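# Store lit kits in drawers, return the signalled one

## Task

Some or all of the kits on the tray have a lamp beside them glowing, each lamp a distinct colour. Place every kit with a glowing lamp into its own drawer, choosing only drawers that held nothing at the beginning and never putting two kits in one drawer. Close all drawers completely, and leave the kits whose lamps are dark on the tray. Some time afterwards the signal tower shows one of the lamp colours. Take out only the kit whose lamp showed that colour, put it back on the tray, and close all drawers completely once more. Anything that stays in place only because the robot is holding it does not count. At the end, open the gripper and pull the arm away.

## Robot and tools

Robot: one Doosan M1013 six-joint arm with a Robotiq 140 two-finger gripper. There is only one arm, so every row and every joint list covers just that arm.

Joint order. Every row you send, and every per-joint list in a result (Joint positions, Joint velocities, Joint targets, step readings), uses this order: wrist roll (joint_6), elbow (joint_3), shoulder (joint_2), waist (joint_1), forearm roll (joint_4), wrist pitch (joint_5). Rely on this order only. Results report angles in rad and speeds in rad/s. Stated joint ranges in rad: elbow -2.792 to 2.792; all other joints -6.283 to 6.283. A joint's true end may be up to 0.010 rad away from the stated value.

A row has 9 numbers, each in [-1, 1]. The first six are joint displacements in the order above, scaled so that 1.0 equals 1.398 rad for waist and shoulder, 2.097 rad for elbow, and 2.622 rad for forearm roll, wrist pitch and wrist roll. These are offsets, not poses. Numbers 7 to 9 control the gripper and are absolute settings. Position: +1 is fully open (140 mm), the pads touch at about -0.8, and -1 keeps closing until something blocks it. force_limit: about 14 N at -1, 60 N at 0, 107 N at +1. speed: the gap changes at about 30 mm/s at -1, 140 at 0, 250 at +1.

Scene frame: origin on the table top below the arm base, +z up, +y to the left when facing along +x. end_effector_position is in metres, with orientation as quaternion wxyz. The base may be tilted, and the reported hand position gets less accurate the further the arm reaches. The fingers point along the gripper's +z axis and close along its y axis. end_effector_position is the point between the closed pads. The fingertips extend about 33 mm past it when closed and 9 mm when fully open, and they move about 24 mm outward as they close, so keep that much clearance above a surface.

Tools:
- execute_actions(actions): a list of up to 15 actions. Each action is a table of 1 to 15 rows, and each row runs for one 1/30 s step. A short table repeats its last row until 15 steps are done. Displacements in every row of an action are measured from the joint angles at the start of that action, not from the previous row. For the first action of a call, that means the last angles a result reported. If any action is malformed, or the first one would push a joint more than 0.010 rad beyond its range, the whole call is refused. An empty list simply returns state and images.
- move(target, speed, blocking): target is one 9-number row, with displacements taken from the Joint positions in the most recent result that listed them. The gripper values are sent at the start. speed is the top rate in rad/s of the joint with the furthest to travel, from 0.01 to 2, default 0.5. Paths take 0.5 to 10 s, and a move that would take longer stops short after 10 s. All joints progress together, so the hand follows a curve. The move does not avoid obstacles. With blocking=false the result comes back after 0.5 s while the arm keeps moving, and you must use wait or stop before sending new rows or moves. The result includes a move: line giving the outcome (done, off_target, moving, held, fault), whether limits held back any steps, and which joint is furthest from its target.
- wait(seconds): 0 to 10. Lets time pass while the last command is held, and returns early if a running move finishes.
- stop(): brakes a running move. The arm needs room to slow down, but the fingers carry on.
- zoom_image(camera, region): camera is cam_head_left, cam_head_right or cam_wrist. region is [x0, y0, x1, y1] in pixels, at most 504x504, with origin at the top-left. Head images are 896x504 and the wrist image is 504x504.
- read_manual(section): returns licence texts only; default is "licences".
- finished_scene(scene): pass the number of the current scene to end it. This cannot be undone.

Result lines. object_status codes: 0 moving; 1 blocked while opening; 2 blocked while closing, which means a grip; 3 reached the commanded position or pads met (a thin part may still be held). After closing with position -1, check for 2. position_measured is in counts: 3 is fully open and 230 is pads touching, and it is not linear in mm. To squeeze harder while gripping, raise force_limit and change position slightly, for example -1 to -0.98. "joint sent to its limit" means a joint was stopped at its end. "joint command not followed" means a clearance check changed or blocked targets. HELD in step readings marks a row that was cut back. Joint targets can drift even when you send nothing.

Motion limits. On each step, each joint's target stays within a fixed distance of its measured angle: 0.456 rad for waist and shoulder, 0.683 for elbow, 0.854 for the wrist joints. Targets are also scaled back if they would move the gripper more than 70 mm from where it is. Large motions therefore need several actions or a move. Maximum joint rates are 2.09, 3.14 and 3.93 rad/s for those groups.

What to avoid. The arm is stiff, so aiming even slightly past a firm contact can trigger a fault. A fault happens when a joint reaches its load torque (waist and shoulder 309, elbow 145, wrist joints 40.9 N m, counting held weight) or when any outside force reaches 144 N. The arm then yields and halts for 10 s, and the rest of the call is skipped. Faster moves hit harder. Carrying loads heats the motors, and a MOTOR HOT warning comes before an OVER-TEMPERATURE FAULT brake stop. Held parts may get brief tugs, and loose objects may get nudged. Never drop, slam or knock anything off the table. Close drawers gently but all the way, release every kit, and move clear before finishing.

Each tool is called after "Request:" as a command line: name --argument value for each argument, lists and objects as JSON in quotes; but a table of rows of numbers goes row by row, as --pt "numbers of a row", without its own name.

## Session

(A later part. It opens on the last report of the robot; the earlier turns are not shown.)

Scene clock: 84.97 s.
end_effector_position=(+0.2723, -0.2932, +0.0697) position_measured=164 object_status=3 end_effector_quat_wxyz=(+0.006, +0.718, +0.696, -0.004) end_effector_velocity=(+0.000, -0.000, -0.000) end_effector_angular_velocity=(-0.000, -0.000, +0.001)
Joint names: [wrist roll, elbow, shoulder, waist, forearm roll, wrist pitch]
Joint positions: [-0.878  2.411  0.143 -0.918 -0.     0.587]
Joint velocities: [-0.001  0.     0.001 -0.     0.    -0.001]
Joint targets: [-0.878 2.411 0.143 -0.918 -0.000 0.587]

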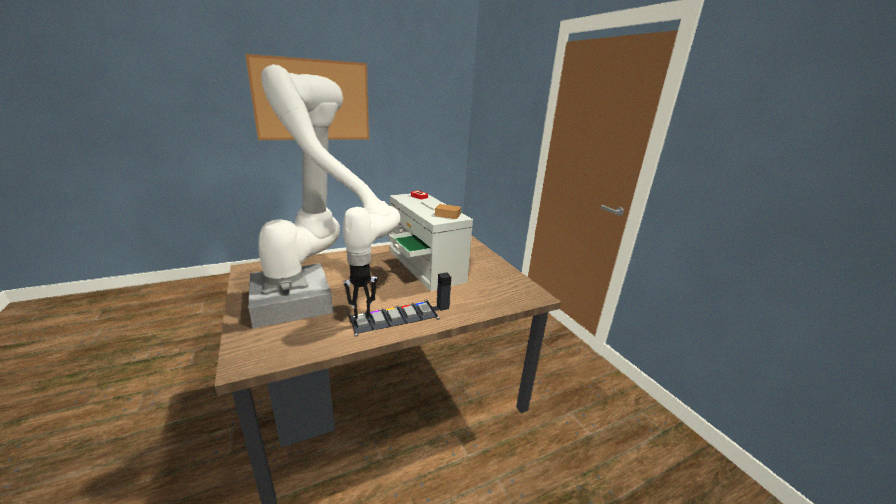

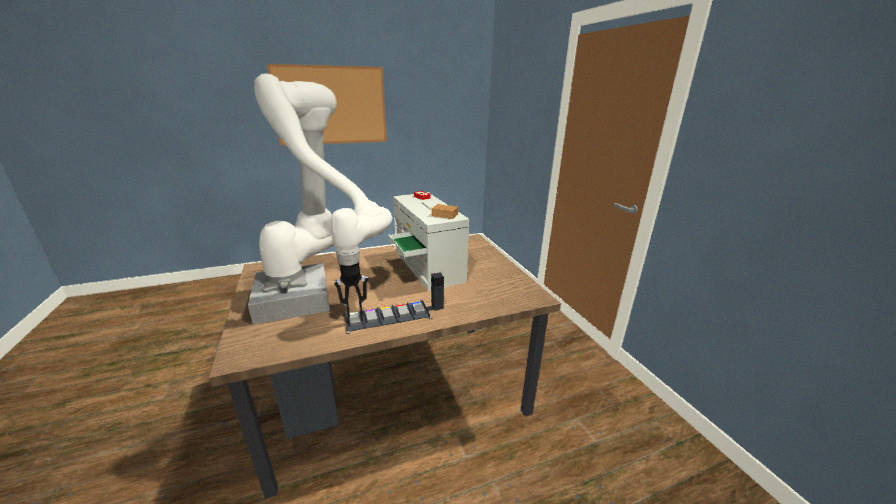

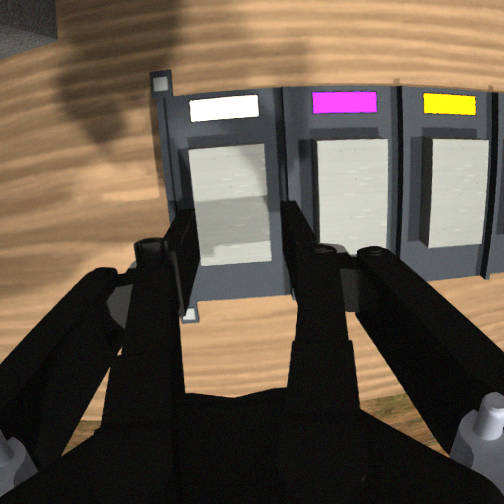

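Request:
move --target '[0,0.0092,0.0109,-0.0007,0,-0.0131,-0.28,0,0]' --speed 0.1

Scene clock: 88.93 s.
end_effector_position=(+0.2677, -0.2882, +0.0578) position_measured=164 object_status=3 end_effector_quat_wxyz=(+0.006, +0.718, +0.696, -0.004) end_effector_velocity=(+0.000, -0.001, -0.000) end_effector_angular_velocity=(-0.002, -0.001, -0.001)
Joint names: [wrist roll, elbow, shoulder, waist, forearm roll, wrist pitch]
Joint positions: [-0.878  2.431  0.158 -0.919 -0.     0.552]
Joint velocities: [ 0.001  0.    -0.    -0.    -0.001 -0.002]
Joint targets: [-0.878 2.431 0.158 -0.919 -0.000 0.552]
move: done; limits=none; farthest joint: the waist, 0.000 radians from its target (0.001 radians at the start)

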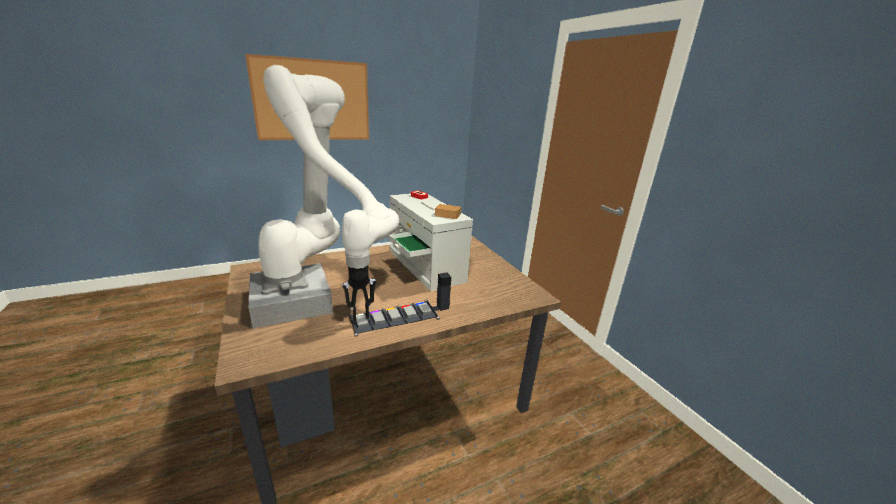

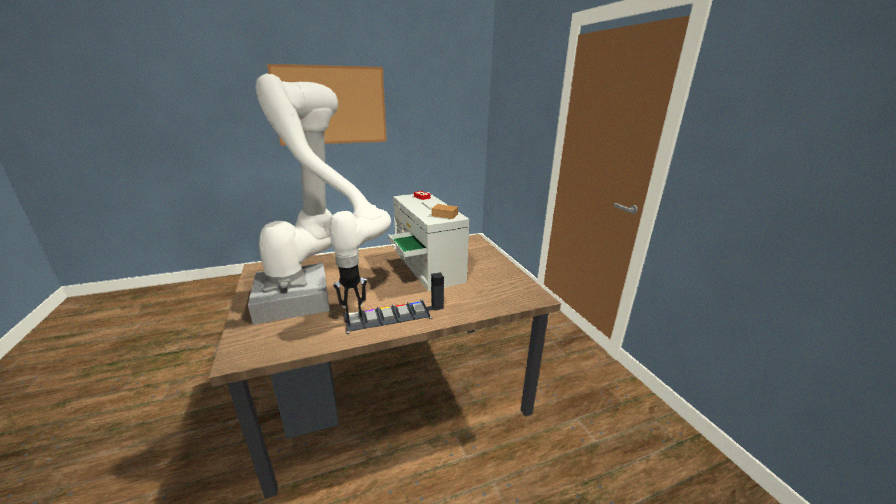

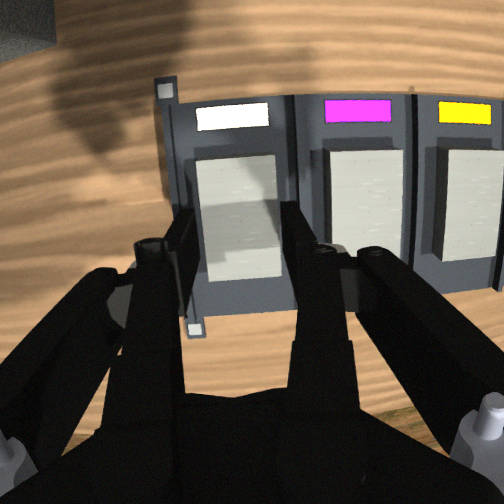

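Request:
execute_actions --actions '[[[0,-0.0006,0.0007,0.0017,0,0.0001,-0.28,0,0]],[[0,0.0019,0.0105,0,0,-0.0071,-0.28,0,0]],[[0,0.0019,0.0105,0,0,-0.0071,-0.28,0,0]],[[0,0.001,0.006,0,0,-0.004,-0.335,0,0]],[[0,0,0,0,0,0,-1,0,-0.5]]]'

Scene clock: 94.10 s.
end_effector_position=(+0.2689, -0.2883, +0.0401) position_measured=173 object_status=2 end_effector_quat_wxyz=(+0.006, +0.717, +0.697, -0.004) end_effector_velocity=(+0.000, -0.000, +0.000) end_effector_angular_velocity=(-0.001, -0.000, +0.000)
Joint names: [wrist roll, elbow, shoulder, waist, forearm roll, wrist pitch]
Joint positions: [-0.878  2.439  0.197 -0.917 -0.     0.505]
Joint velocities: [ 0.    -0.    -0.     0.    -0.001 -0.   ]
Joint targets: [-0.878 2.439 0.197 -0.917 -0.000 0.505]
Step readings (joint positions; steps 1 to 15: 1st action; 16 to 30: 2nd action; 31 to 45: 3rd action; 46 to 60: 4th action; 61 to 75: 5th action):
0: [-0.878 2.431 0.158 -0.919 -0.000 0.552]
1: [-0.878 2.431 0.158 -0.919 -0.000 0.552]
2: [-0.878 2.430 0.159 -0.918 -0.000 0.552]
4: [-0.878 2.430 0.159 -0.917 -0.000 0.552]
8: [-0.878 2.429 0.159 -0.917 -0.000 0.553]
15: [-0.878 2.429 0.159 -0.917 -0.000 0.553]
16: [-0.878 2.429 0.160 -0.917 -0.000 0.552]
17: [-0.878 2.430 0.164 -0.917 -0.000 0.547]
19: [-0.878 2.433 0.172 -0.917 -0.000 0.537]
23: [-0.878 2.433 0.174 -0.917 -0.000 0.534]
30: [-0.878 2.433 0.174 -0.917 -0.000 0.534]
31: [-0.878 2.433 0.174 -0.917 -0.000 0.533]
32: [-0.878 2.435 0.179 -0.917 -0.000 0.527]
34: [-0.878 2.437 0.186 -0.917 -0.000 0.518]
38: [-0.878 2.437 0.188 -0.917 -0.000 0.516]
45: [-0.878 2.437 0.188 -0.917 -0.000 0.515]
46: [-0.878 2.437 0.189 -0.917 -0.000 0.515]
47: [-0.878 2.438 0.192 -0.917 -0.000 0.511]
49: [-0.878 2.439 0.196 -0.917 -0.000 0.506]
53: [-0.878 2.439 0.197 -0.917 -0.000 0.505]
60: [-0.878 2.439 0.197 -0.917 -0.000 0.505]
61: [-0.878 2.439 0.197 -0.917 -0.000 0.505]
62: [-0.878 2.439 0.197 -0.917 -0.000 0.505]
64: [-0.878 2.439 0.197 -0.917 -0.000 0.505]
68: [-0.878 2.439 0.197 -0.917 -0.000 0.505]
75: Joint positions above

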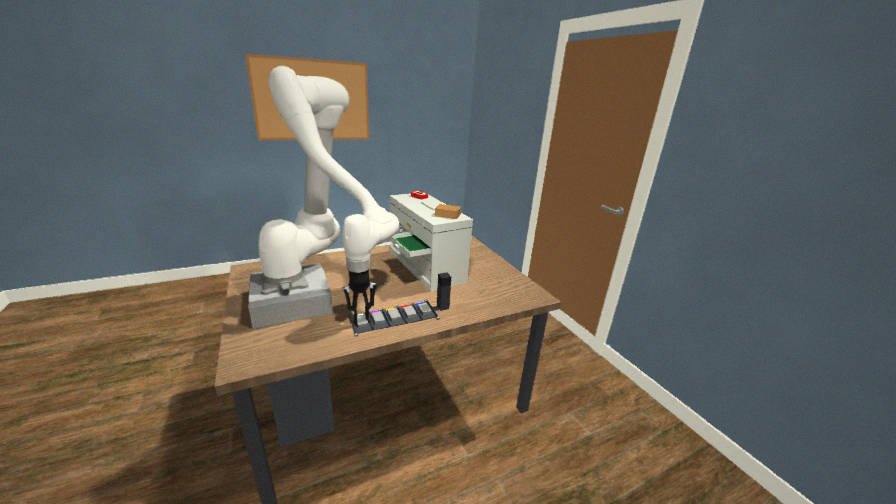

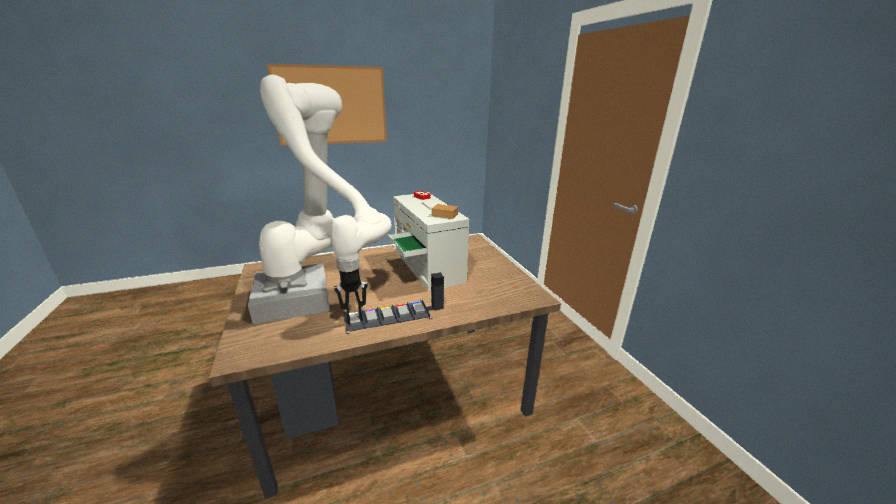

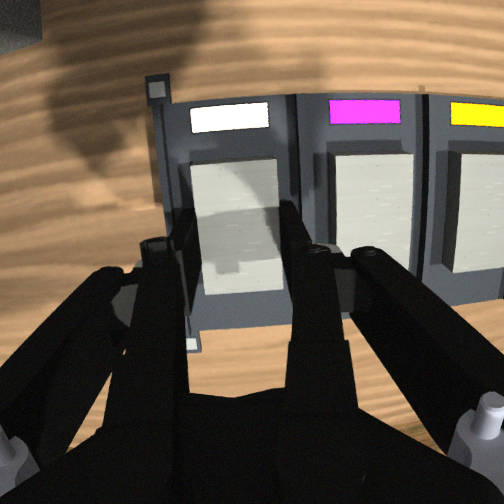

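Request:
move --target '[0,-0.0086,-0.045,0,0,0.031,-1,0,0]' --speed 0.15

Request:
move --target '[0.3,-0.112,-0.21,0.15,0,0.2025,-1,0,0]' --speed 0.8

Request:
move --target '[0.569,-0.1267,0.1878,0.439,0,0.0006,-1,0,0]' --speed 1.0

Scene clock: 98.63 s.
end_effector_position=(+0.2689, -0.2880, +0.0700) position_measured=174 object_status=2 end_effector_quat_wxyz=(+0.006, +0.717, +0.697, -0.004) end_effector_velocity=(+0.000, -0.000, +0.000) end_effector_angular_velocity=(-0.001, -0.001, +0.000)
Joint names: [wrist roll, elbow, shoulder, waist, forearm roll, wrist pitch]
Joint positions: [-0.878  2.421  0.134 -0.917 -0.     0.586]
Joint velocities: [-0.001 -0.    -0.001  0.     0.001  0.   ]
Joint targets: [-0.878 2.421 0.134 -0.917 -0.000 0.586]
move: done; limits=none; farthest joint: the waist, 0.000 radians from its target (0.000 radians at the start)

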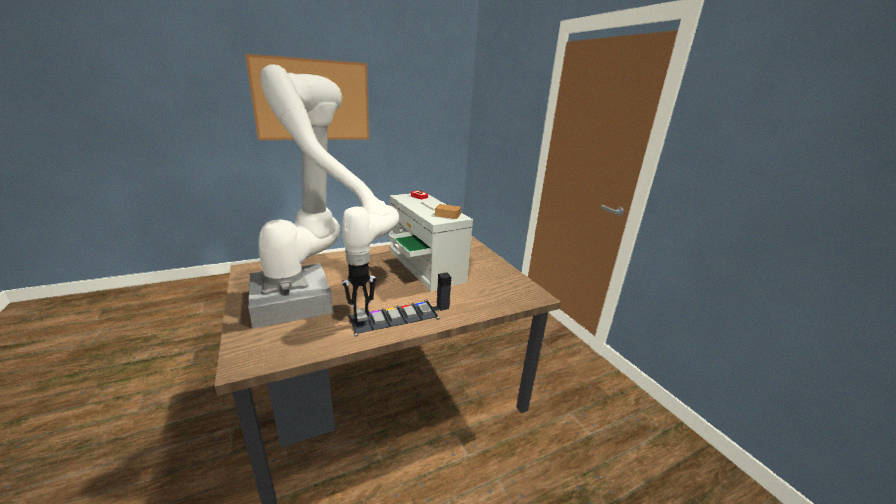

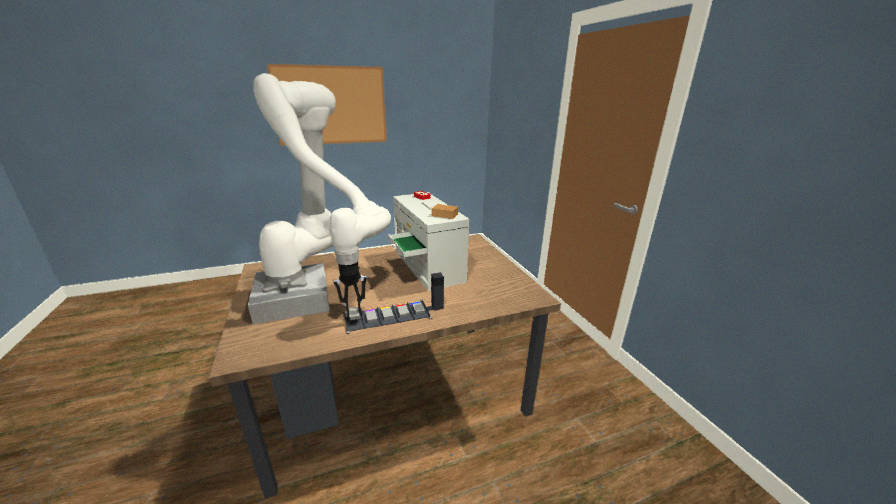

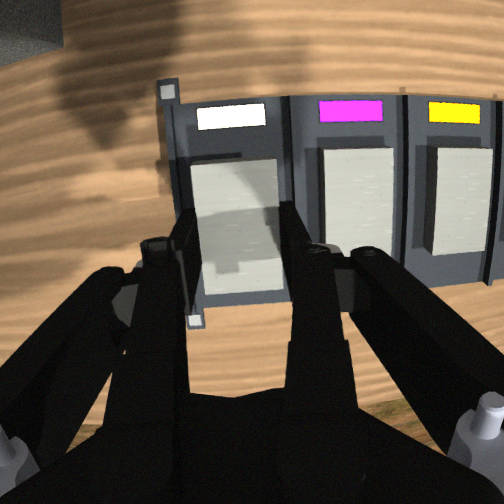

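Scene clock: 100.13 s.
end_effector_position=(+0.3305, -0.2292, +0.2864) position_measured=174 object_status=2 end_effector_quat_wxyz=(+0.006, +0.886, +0.464, -0.003) end_effector_velocity=(+0.000, +0.001, +0.000) end_effector_angular_velocity=(+0.001, -0.001, -0.002)
Joint names: [wrist roll, elbow, shoulder, waist, forearm roll, wrist pitch]
Joint positions: [-0.091  2.187 -0.16  -0.707  0.     1.117]
Joint velocities: [ 0.002 -0.    -0.001  0.001  0.002  0.001]
Joint targets: [-0.091 2.187 -0.160 -0.707 -0.000 1.117]
move: done; limits=none; farthest joint: the waist, 0.000 radians from its target (0.209 radians at the start)

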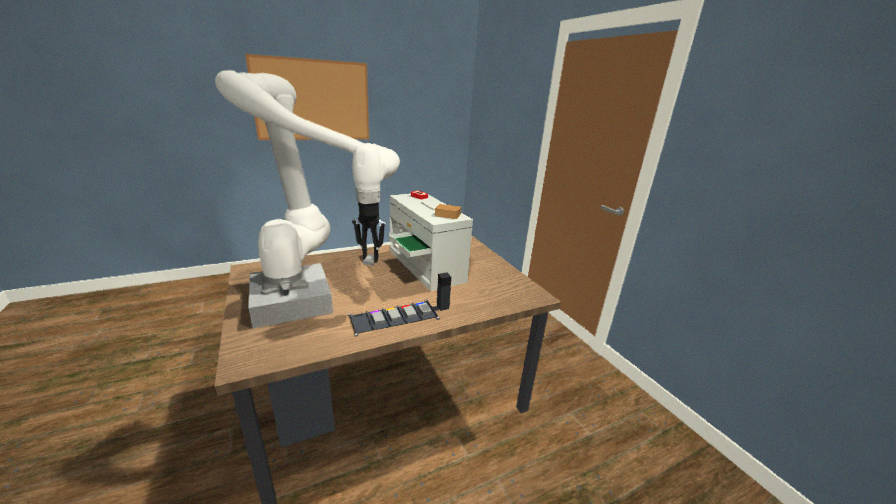

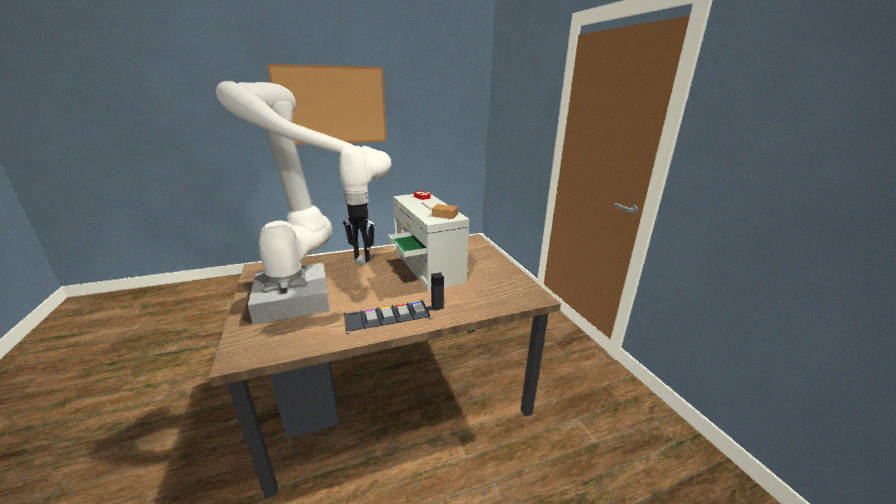

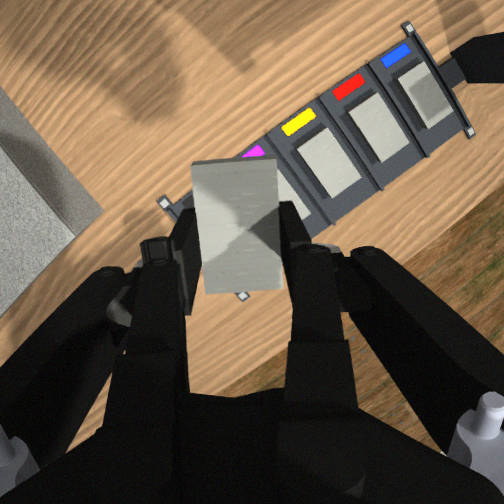

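Scene clock: 102.17 s.
end_effector_position=(+0.5667, -0.0099, +0.2898) position_measured=174 object_status=2 end_effector_quat_wxyz=(+0.007, +0.999, +0.044, +0.000) end_effector_velocity=(+0.000, -0.000, -0.001) end_effector_angular_velocity=(-0.002, +0.001, +0.001)
Joint names: [wrist roll, elbow, shoulder, waist, forearm roll, wrist pitch]
Joint positions: [ 1.4    1.921  0.103 -0.093  0.     1.119]
Joint velocities: [ 0.    -0.     0.001  0.001 -0.002 -0.   ]
Joint targets: [1.400 1.921 0.103 -0.093 0.000 1.119]
move: done; limits=none; farthest joint: the waist, 0.000 radians from its target (0.614 radians at the start)

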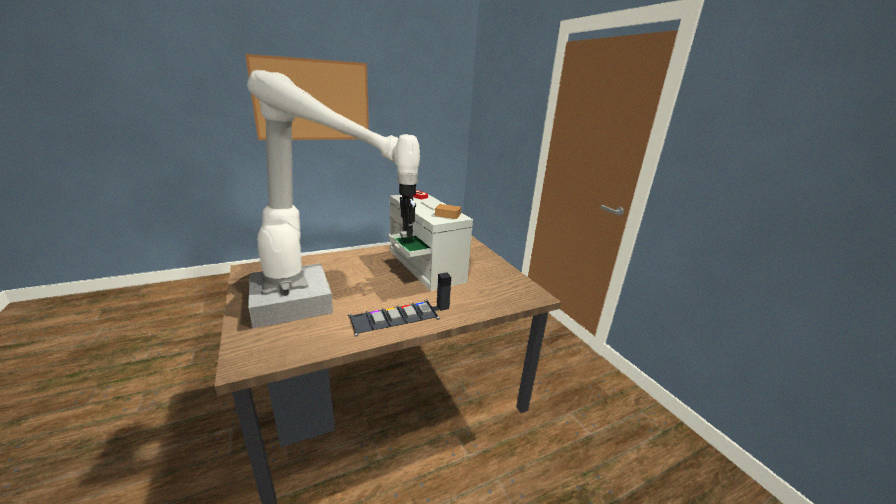

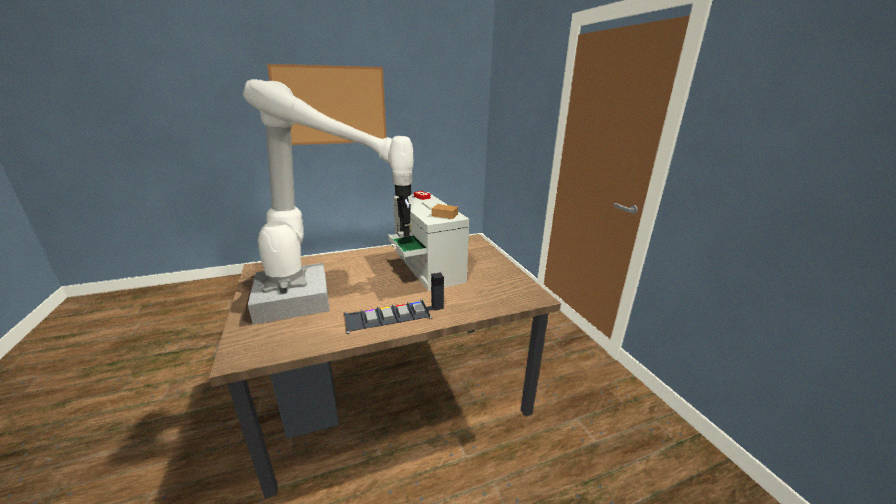

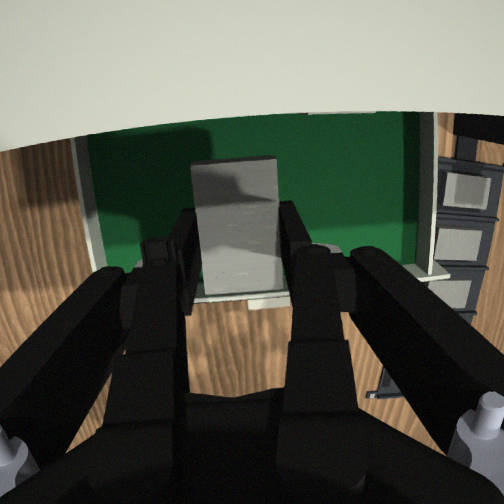

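Request:
move --target '[0,0.0193,0.0344,0,0,-0.0343,-1,0,0]' --speed 0.1

Scene clock: 106.73 s.
end_effector_position=(+0.5732, -0.0111, +0.2426) position_measured=174 object_status=2 end_effector_quat_wxyz=(+0.007, +0.999, +0.044, +0.001) end_effector_velocity=(+0.000, -0.000, -0.000) end_effector_angular_velocity=(+0.000, -0.001, -0.000)
Joint names: [wrist roll, elbow, shoulder, waist, forearm roll, wrist pitch]
Joint positions: [ 1.4    1.961  0.151 -0.093  0.     1.029]
Joint velocities: [-0.     0.    -0.    -0.     0.    -0.001]
Joint targets: [1.400 1.961 0.151 -0.093 0.000 1.029]
move: done; limits=none; farthest joint: the waist, 0.000 radians from its target (0.000 radians at the start)

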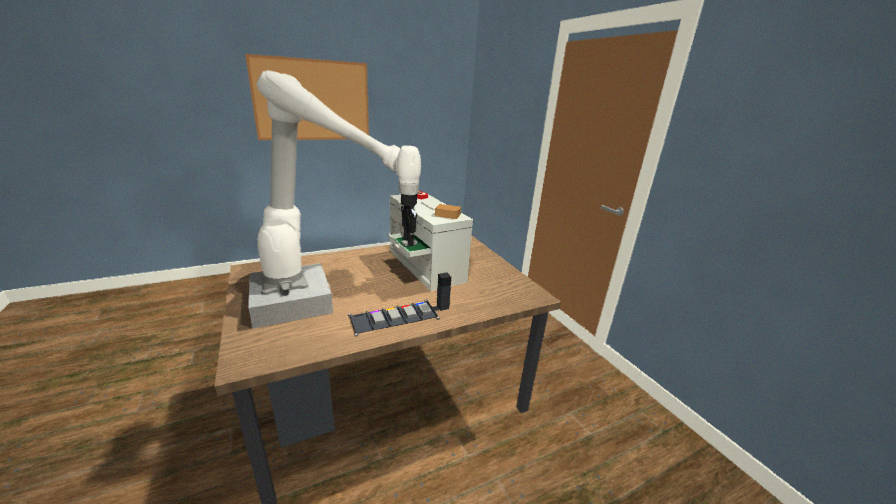

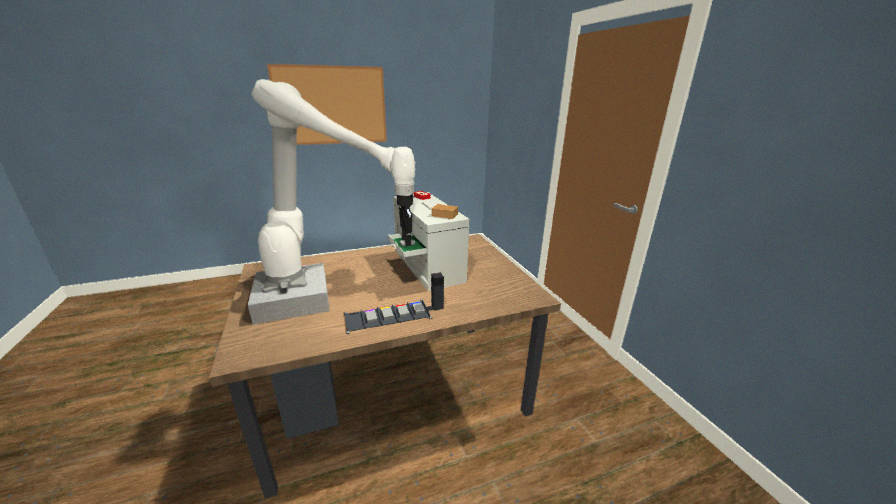

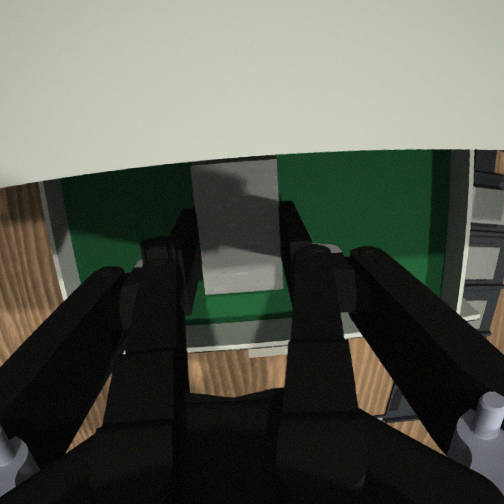

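Request:
execute_actions --actions '[[[0,0,0,0,0,0,-0.25,0,0]],[[0,-0.003,-0.005,0,0,0.005,-0.25,0,0],[0,-0.005,-0.009,0,0,0.009,-0.25,0,0],[0,-0.007,-0.013,0,0,0.013,-0.25,0,0],[0,-0.0095,-0.017,0,0,0.017,-0.25,0,0],[0,-0.012,-0.021,0,0,0.021,-0.25,0,0],[0,-0.014,-0.025,0,0,0.025,-0.25,0,0],[0,-0.0165,-0.029,0,0,0.029,-0.25,0,0],[0,-0.0193,-0.0344,0,0,0.0343,-0.25,0,0]]]'

Request:
move --target '[0,0.1264,-0.188,0,0,0,-0.25,0,0]'

Request:
move --target '[-0.5496,0.223,-0.1323,-0.246,0.484,-0.2902,-0.25,0,0]' --speed 1.2

Request:
move --target '[-0.0346,-0.0261,0.0706,0.0597,0.0547,-0.0263,-0.25,0,0]' --speed 0.25

Scene clock: 113.50 s.
end_effector_position=(+0.5667, -0.0099, +0.2896) position_measured=160 object_status=3 end_effector_quat_wxyz=(+0.007, +0.999, +0.044, +0.000) end_effector_velocity=(-0.000, -0.000, +0.003) end_effector_angular_velocity=(-0.001, +0.000, +0.001)
Joint names: [wrist roll, elbow, shoulder, waist, forearm roll, wrist pitch]
Joint positions: [ 1.4    1.921  0.103 -0.093  0.     1.118]
Joint velocities: [-0.001 -0.003 -0.003  0.    -0.001  0.006]
Joint targets: [1.400 1.921 0.103 -0.093 0.000 1.119]
Step readings (joint positions; steps 1 to 15: 1st action; 16 to 30: 2nd action):
0: [1.400 1.961 0.151 -0.093 0.000 1.029]
1: [1.400 1.961 0.151 -0.093 0.000 1.029]
2: [1.400 1.961 0.151 -0.093 0.000 1.029]
4: [1.400 1.961 0.151 -0.093 0.000 1.029]
8: [1.400 1.961 0.151 -0.093 0.000 1.029]
15: [1.400 1.961 0.151 -0.093 0.000 1.029]
16: [1.400 1.961 0.151 -0.093 0.000 1.029]
17: [1.400 1.959 0.148 -0.093 0.000 1.035]
19: [1.400 1.951 0.139 -0.093 0.000 1.051]
23: [1.400 1.933 0.118 -0.093 0.000 1.091]
30: Joint positions above

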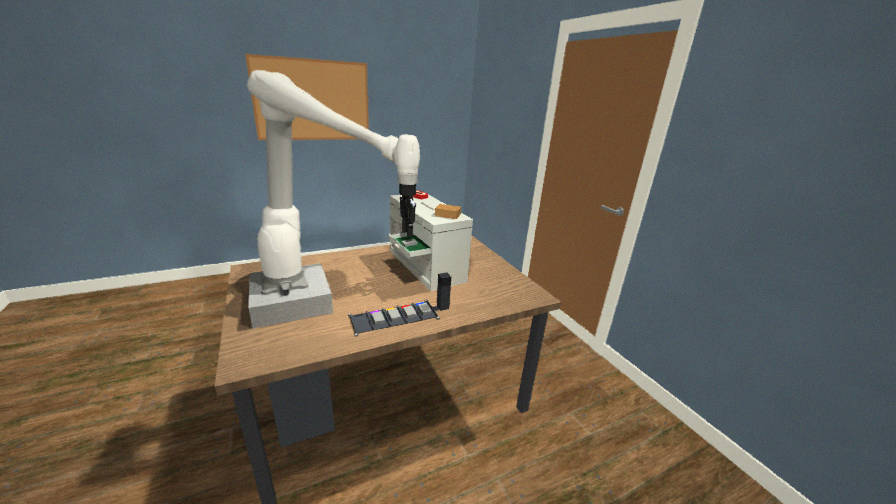

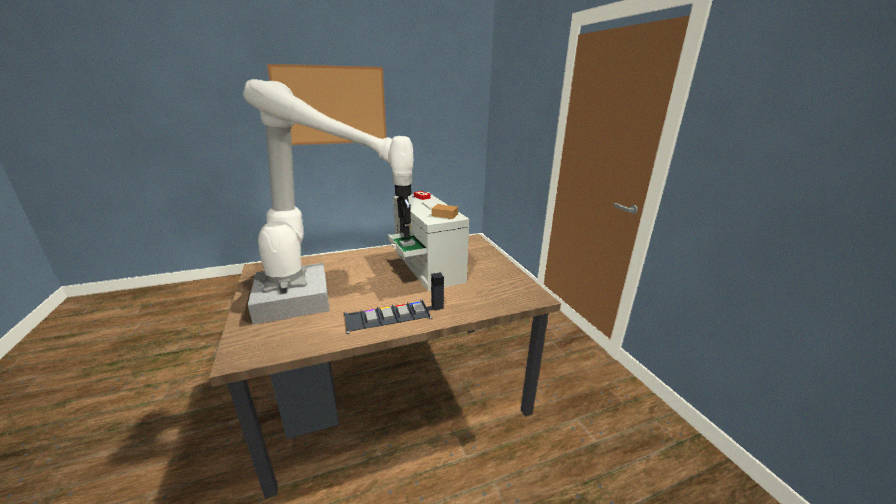

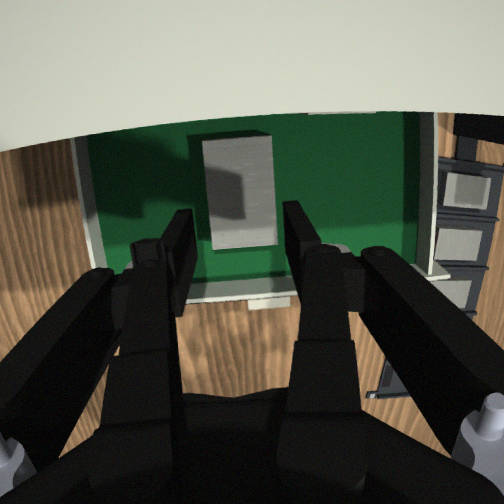

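Scene clock: 114.47 s.
end_effector_position=(+0.4036, +0.0036, +0.2834) position_measured=160 object_status=3 end_effector_quat_wxyz=(+0.007, +0.999, +0.044, -0.001) end_effector_velocity=(-0.000, -0.000, +0.000) end_effector_angular_velocity=(-0.001, -0.002, +0.002)
Joint names: [wrist roll, elbow, shoulder, waist, forearm roll, wrist pitch]
Joint positions: [ 1.4    2.186 -0.16  -0.093  0.     1.118]
Joint velocities: [-0.001  0.001 -0.002 -0.    -0.001 -0.001]
Joint targets: [1.400 2.186 -0.160 -0.093 0.000 1.118]
move: done; limits=none; farthest joint: the waist, 0.000 radians from its target (0.000 radians at the start)

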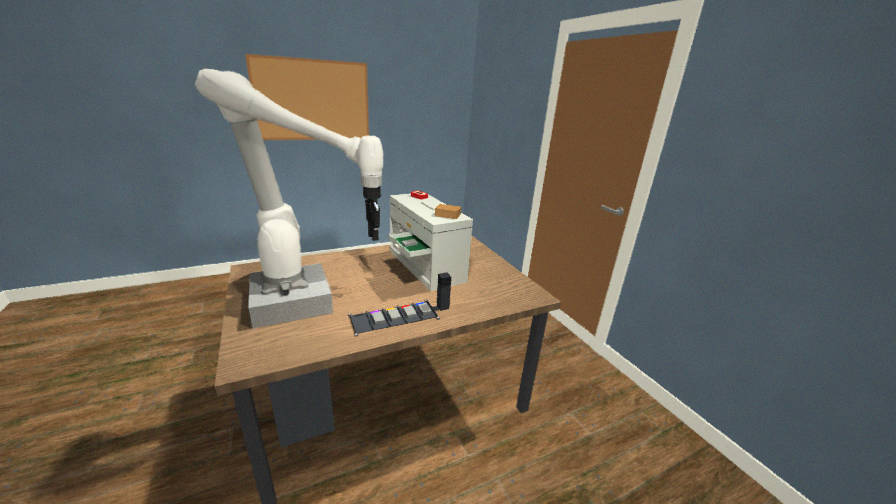

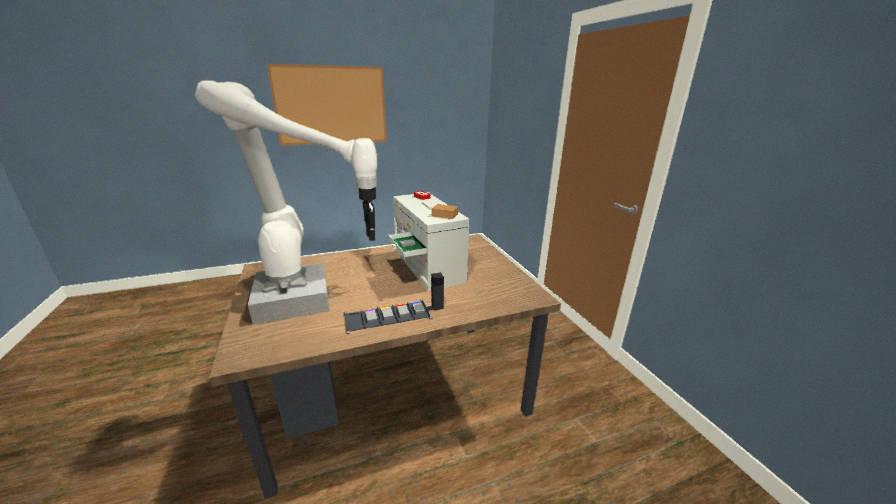

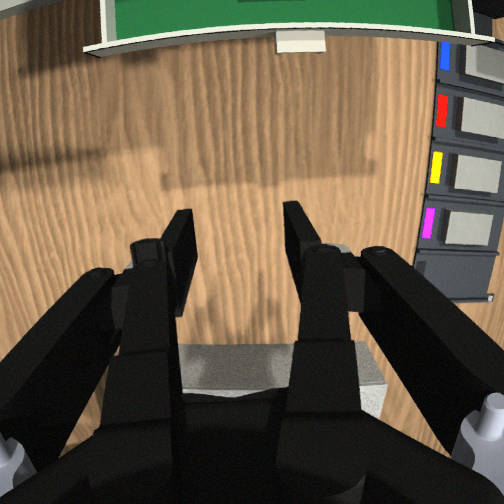

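Scene clock: 116.27 s.
end_effector_position=(+0.4343, -0.0360, +0.2224) position_measured=160 object_status=3 end_effector_quat_wxyz=(-0.006, +0.923, +0.032, +0.383) end_effector_velocity=(-0.000, -0.000, +0.000) end_effector_angular_velocity=(-0.001, -0.000, -0.001)
Joint names: [wrist roll, elbow, shoulder, waist, forearm roll, wrist pitch]
Joint positions: [-0.04   2.654 -0.344 -0.437  1.269  0.357]
Joint velocities: [ 0.     0.    -0.001 -0.     0.    -0.001]
Joint targets: [-0.041 2.654 -0.344 -0.437 1.269 0.357]
move: done; limits=none; farthest joint: the shoulder, 0.001 radians from its target (0.185 radians at the start)

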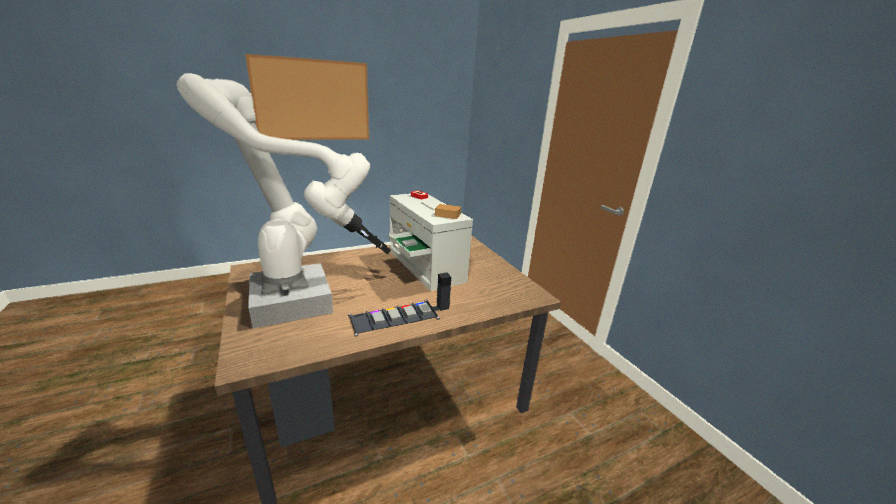

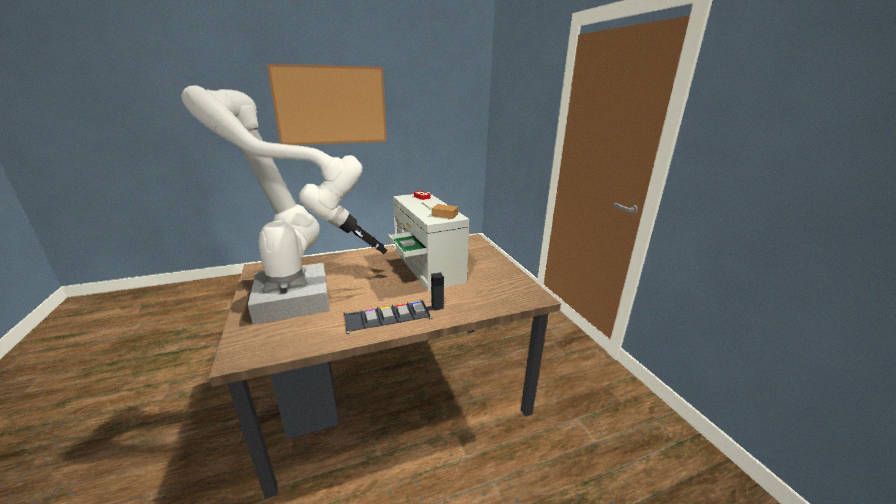

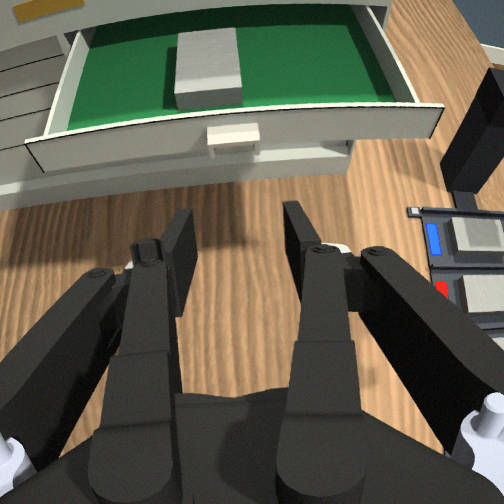

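Scene clock: 117.20 s.
end_effector_position=(+0.4771, -0.0332, +0.2224) position_measured=160 object_status=3 end_effector_quat_wxyz=(-0.006, +0.923, +0.032, +0.383) end_effector_velocity=(+0.000, -0.000, +0.000) end_effector_angular_velocity=(-0.001, -0.000, +0.000)
Joint names: [wrist roll, elbow, shoulder, waist, forearm roll, wrist pitch]
Joint positions: [-0.131  2.599 -0.246 -0.354  1.412  0.289]
Joint velocities: [-0.001 -0.     0.     0.     0.001 -0.   ]
Joint targets: [-0.131 2.599 -0.246 -0.354 1.412 0.289]
move: done; limits=none; farthest joint: the shoulder, 0.001 radians from its target (0.099 radians at the start)

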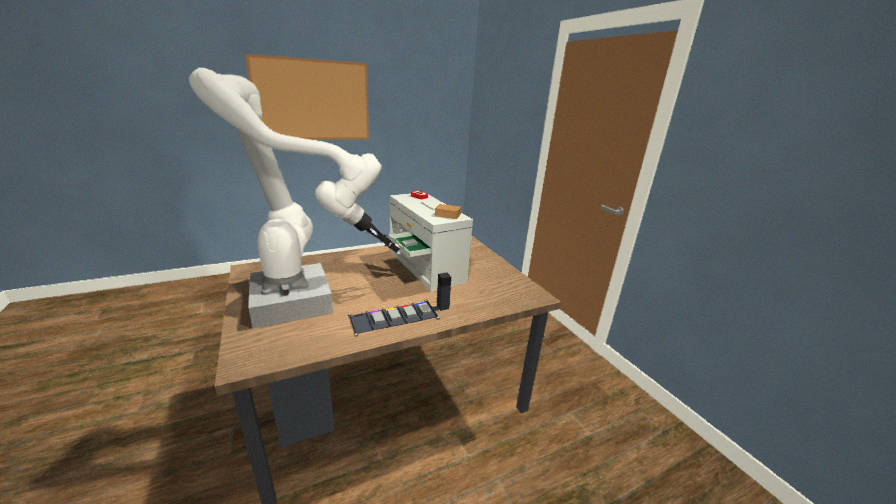

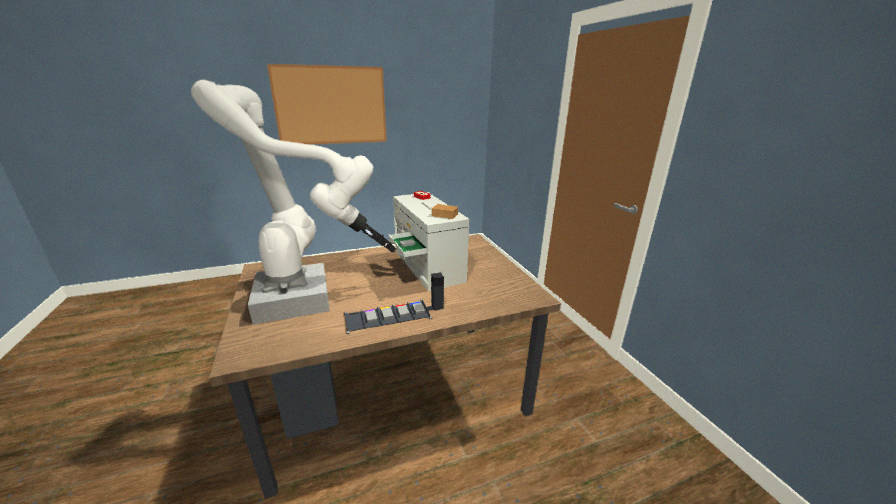

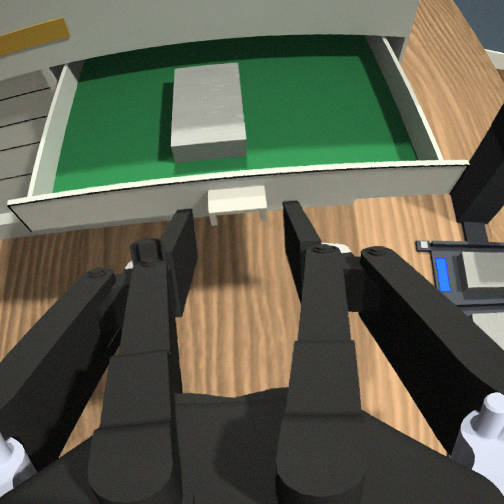

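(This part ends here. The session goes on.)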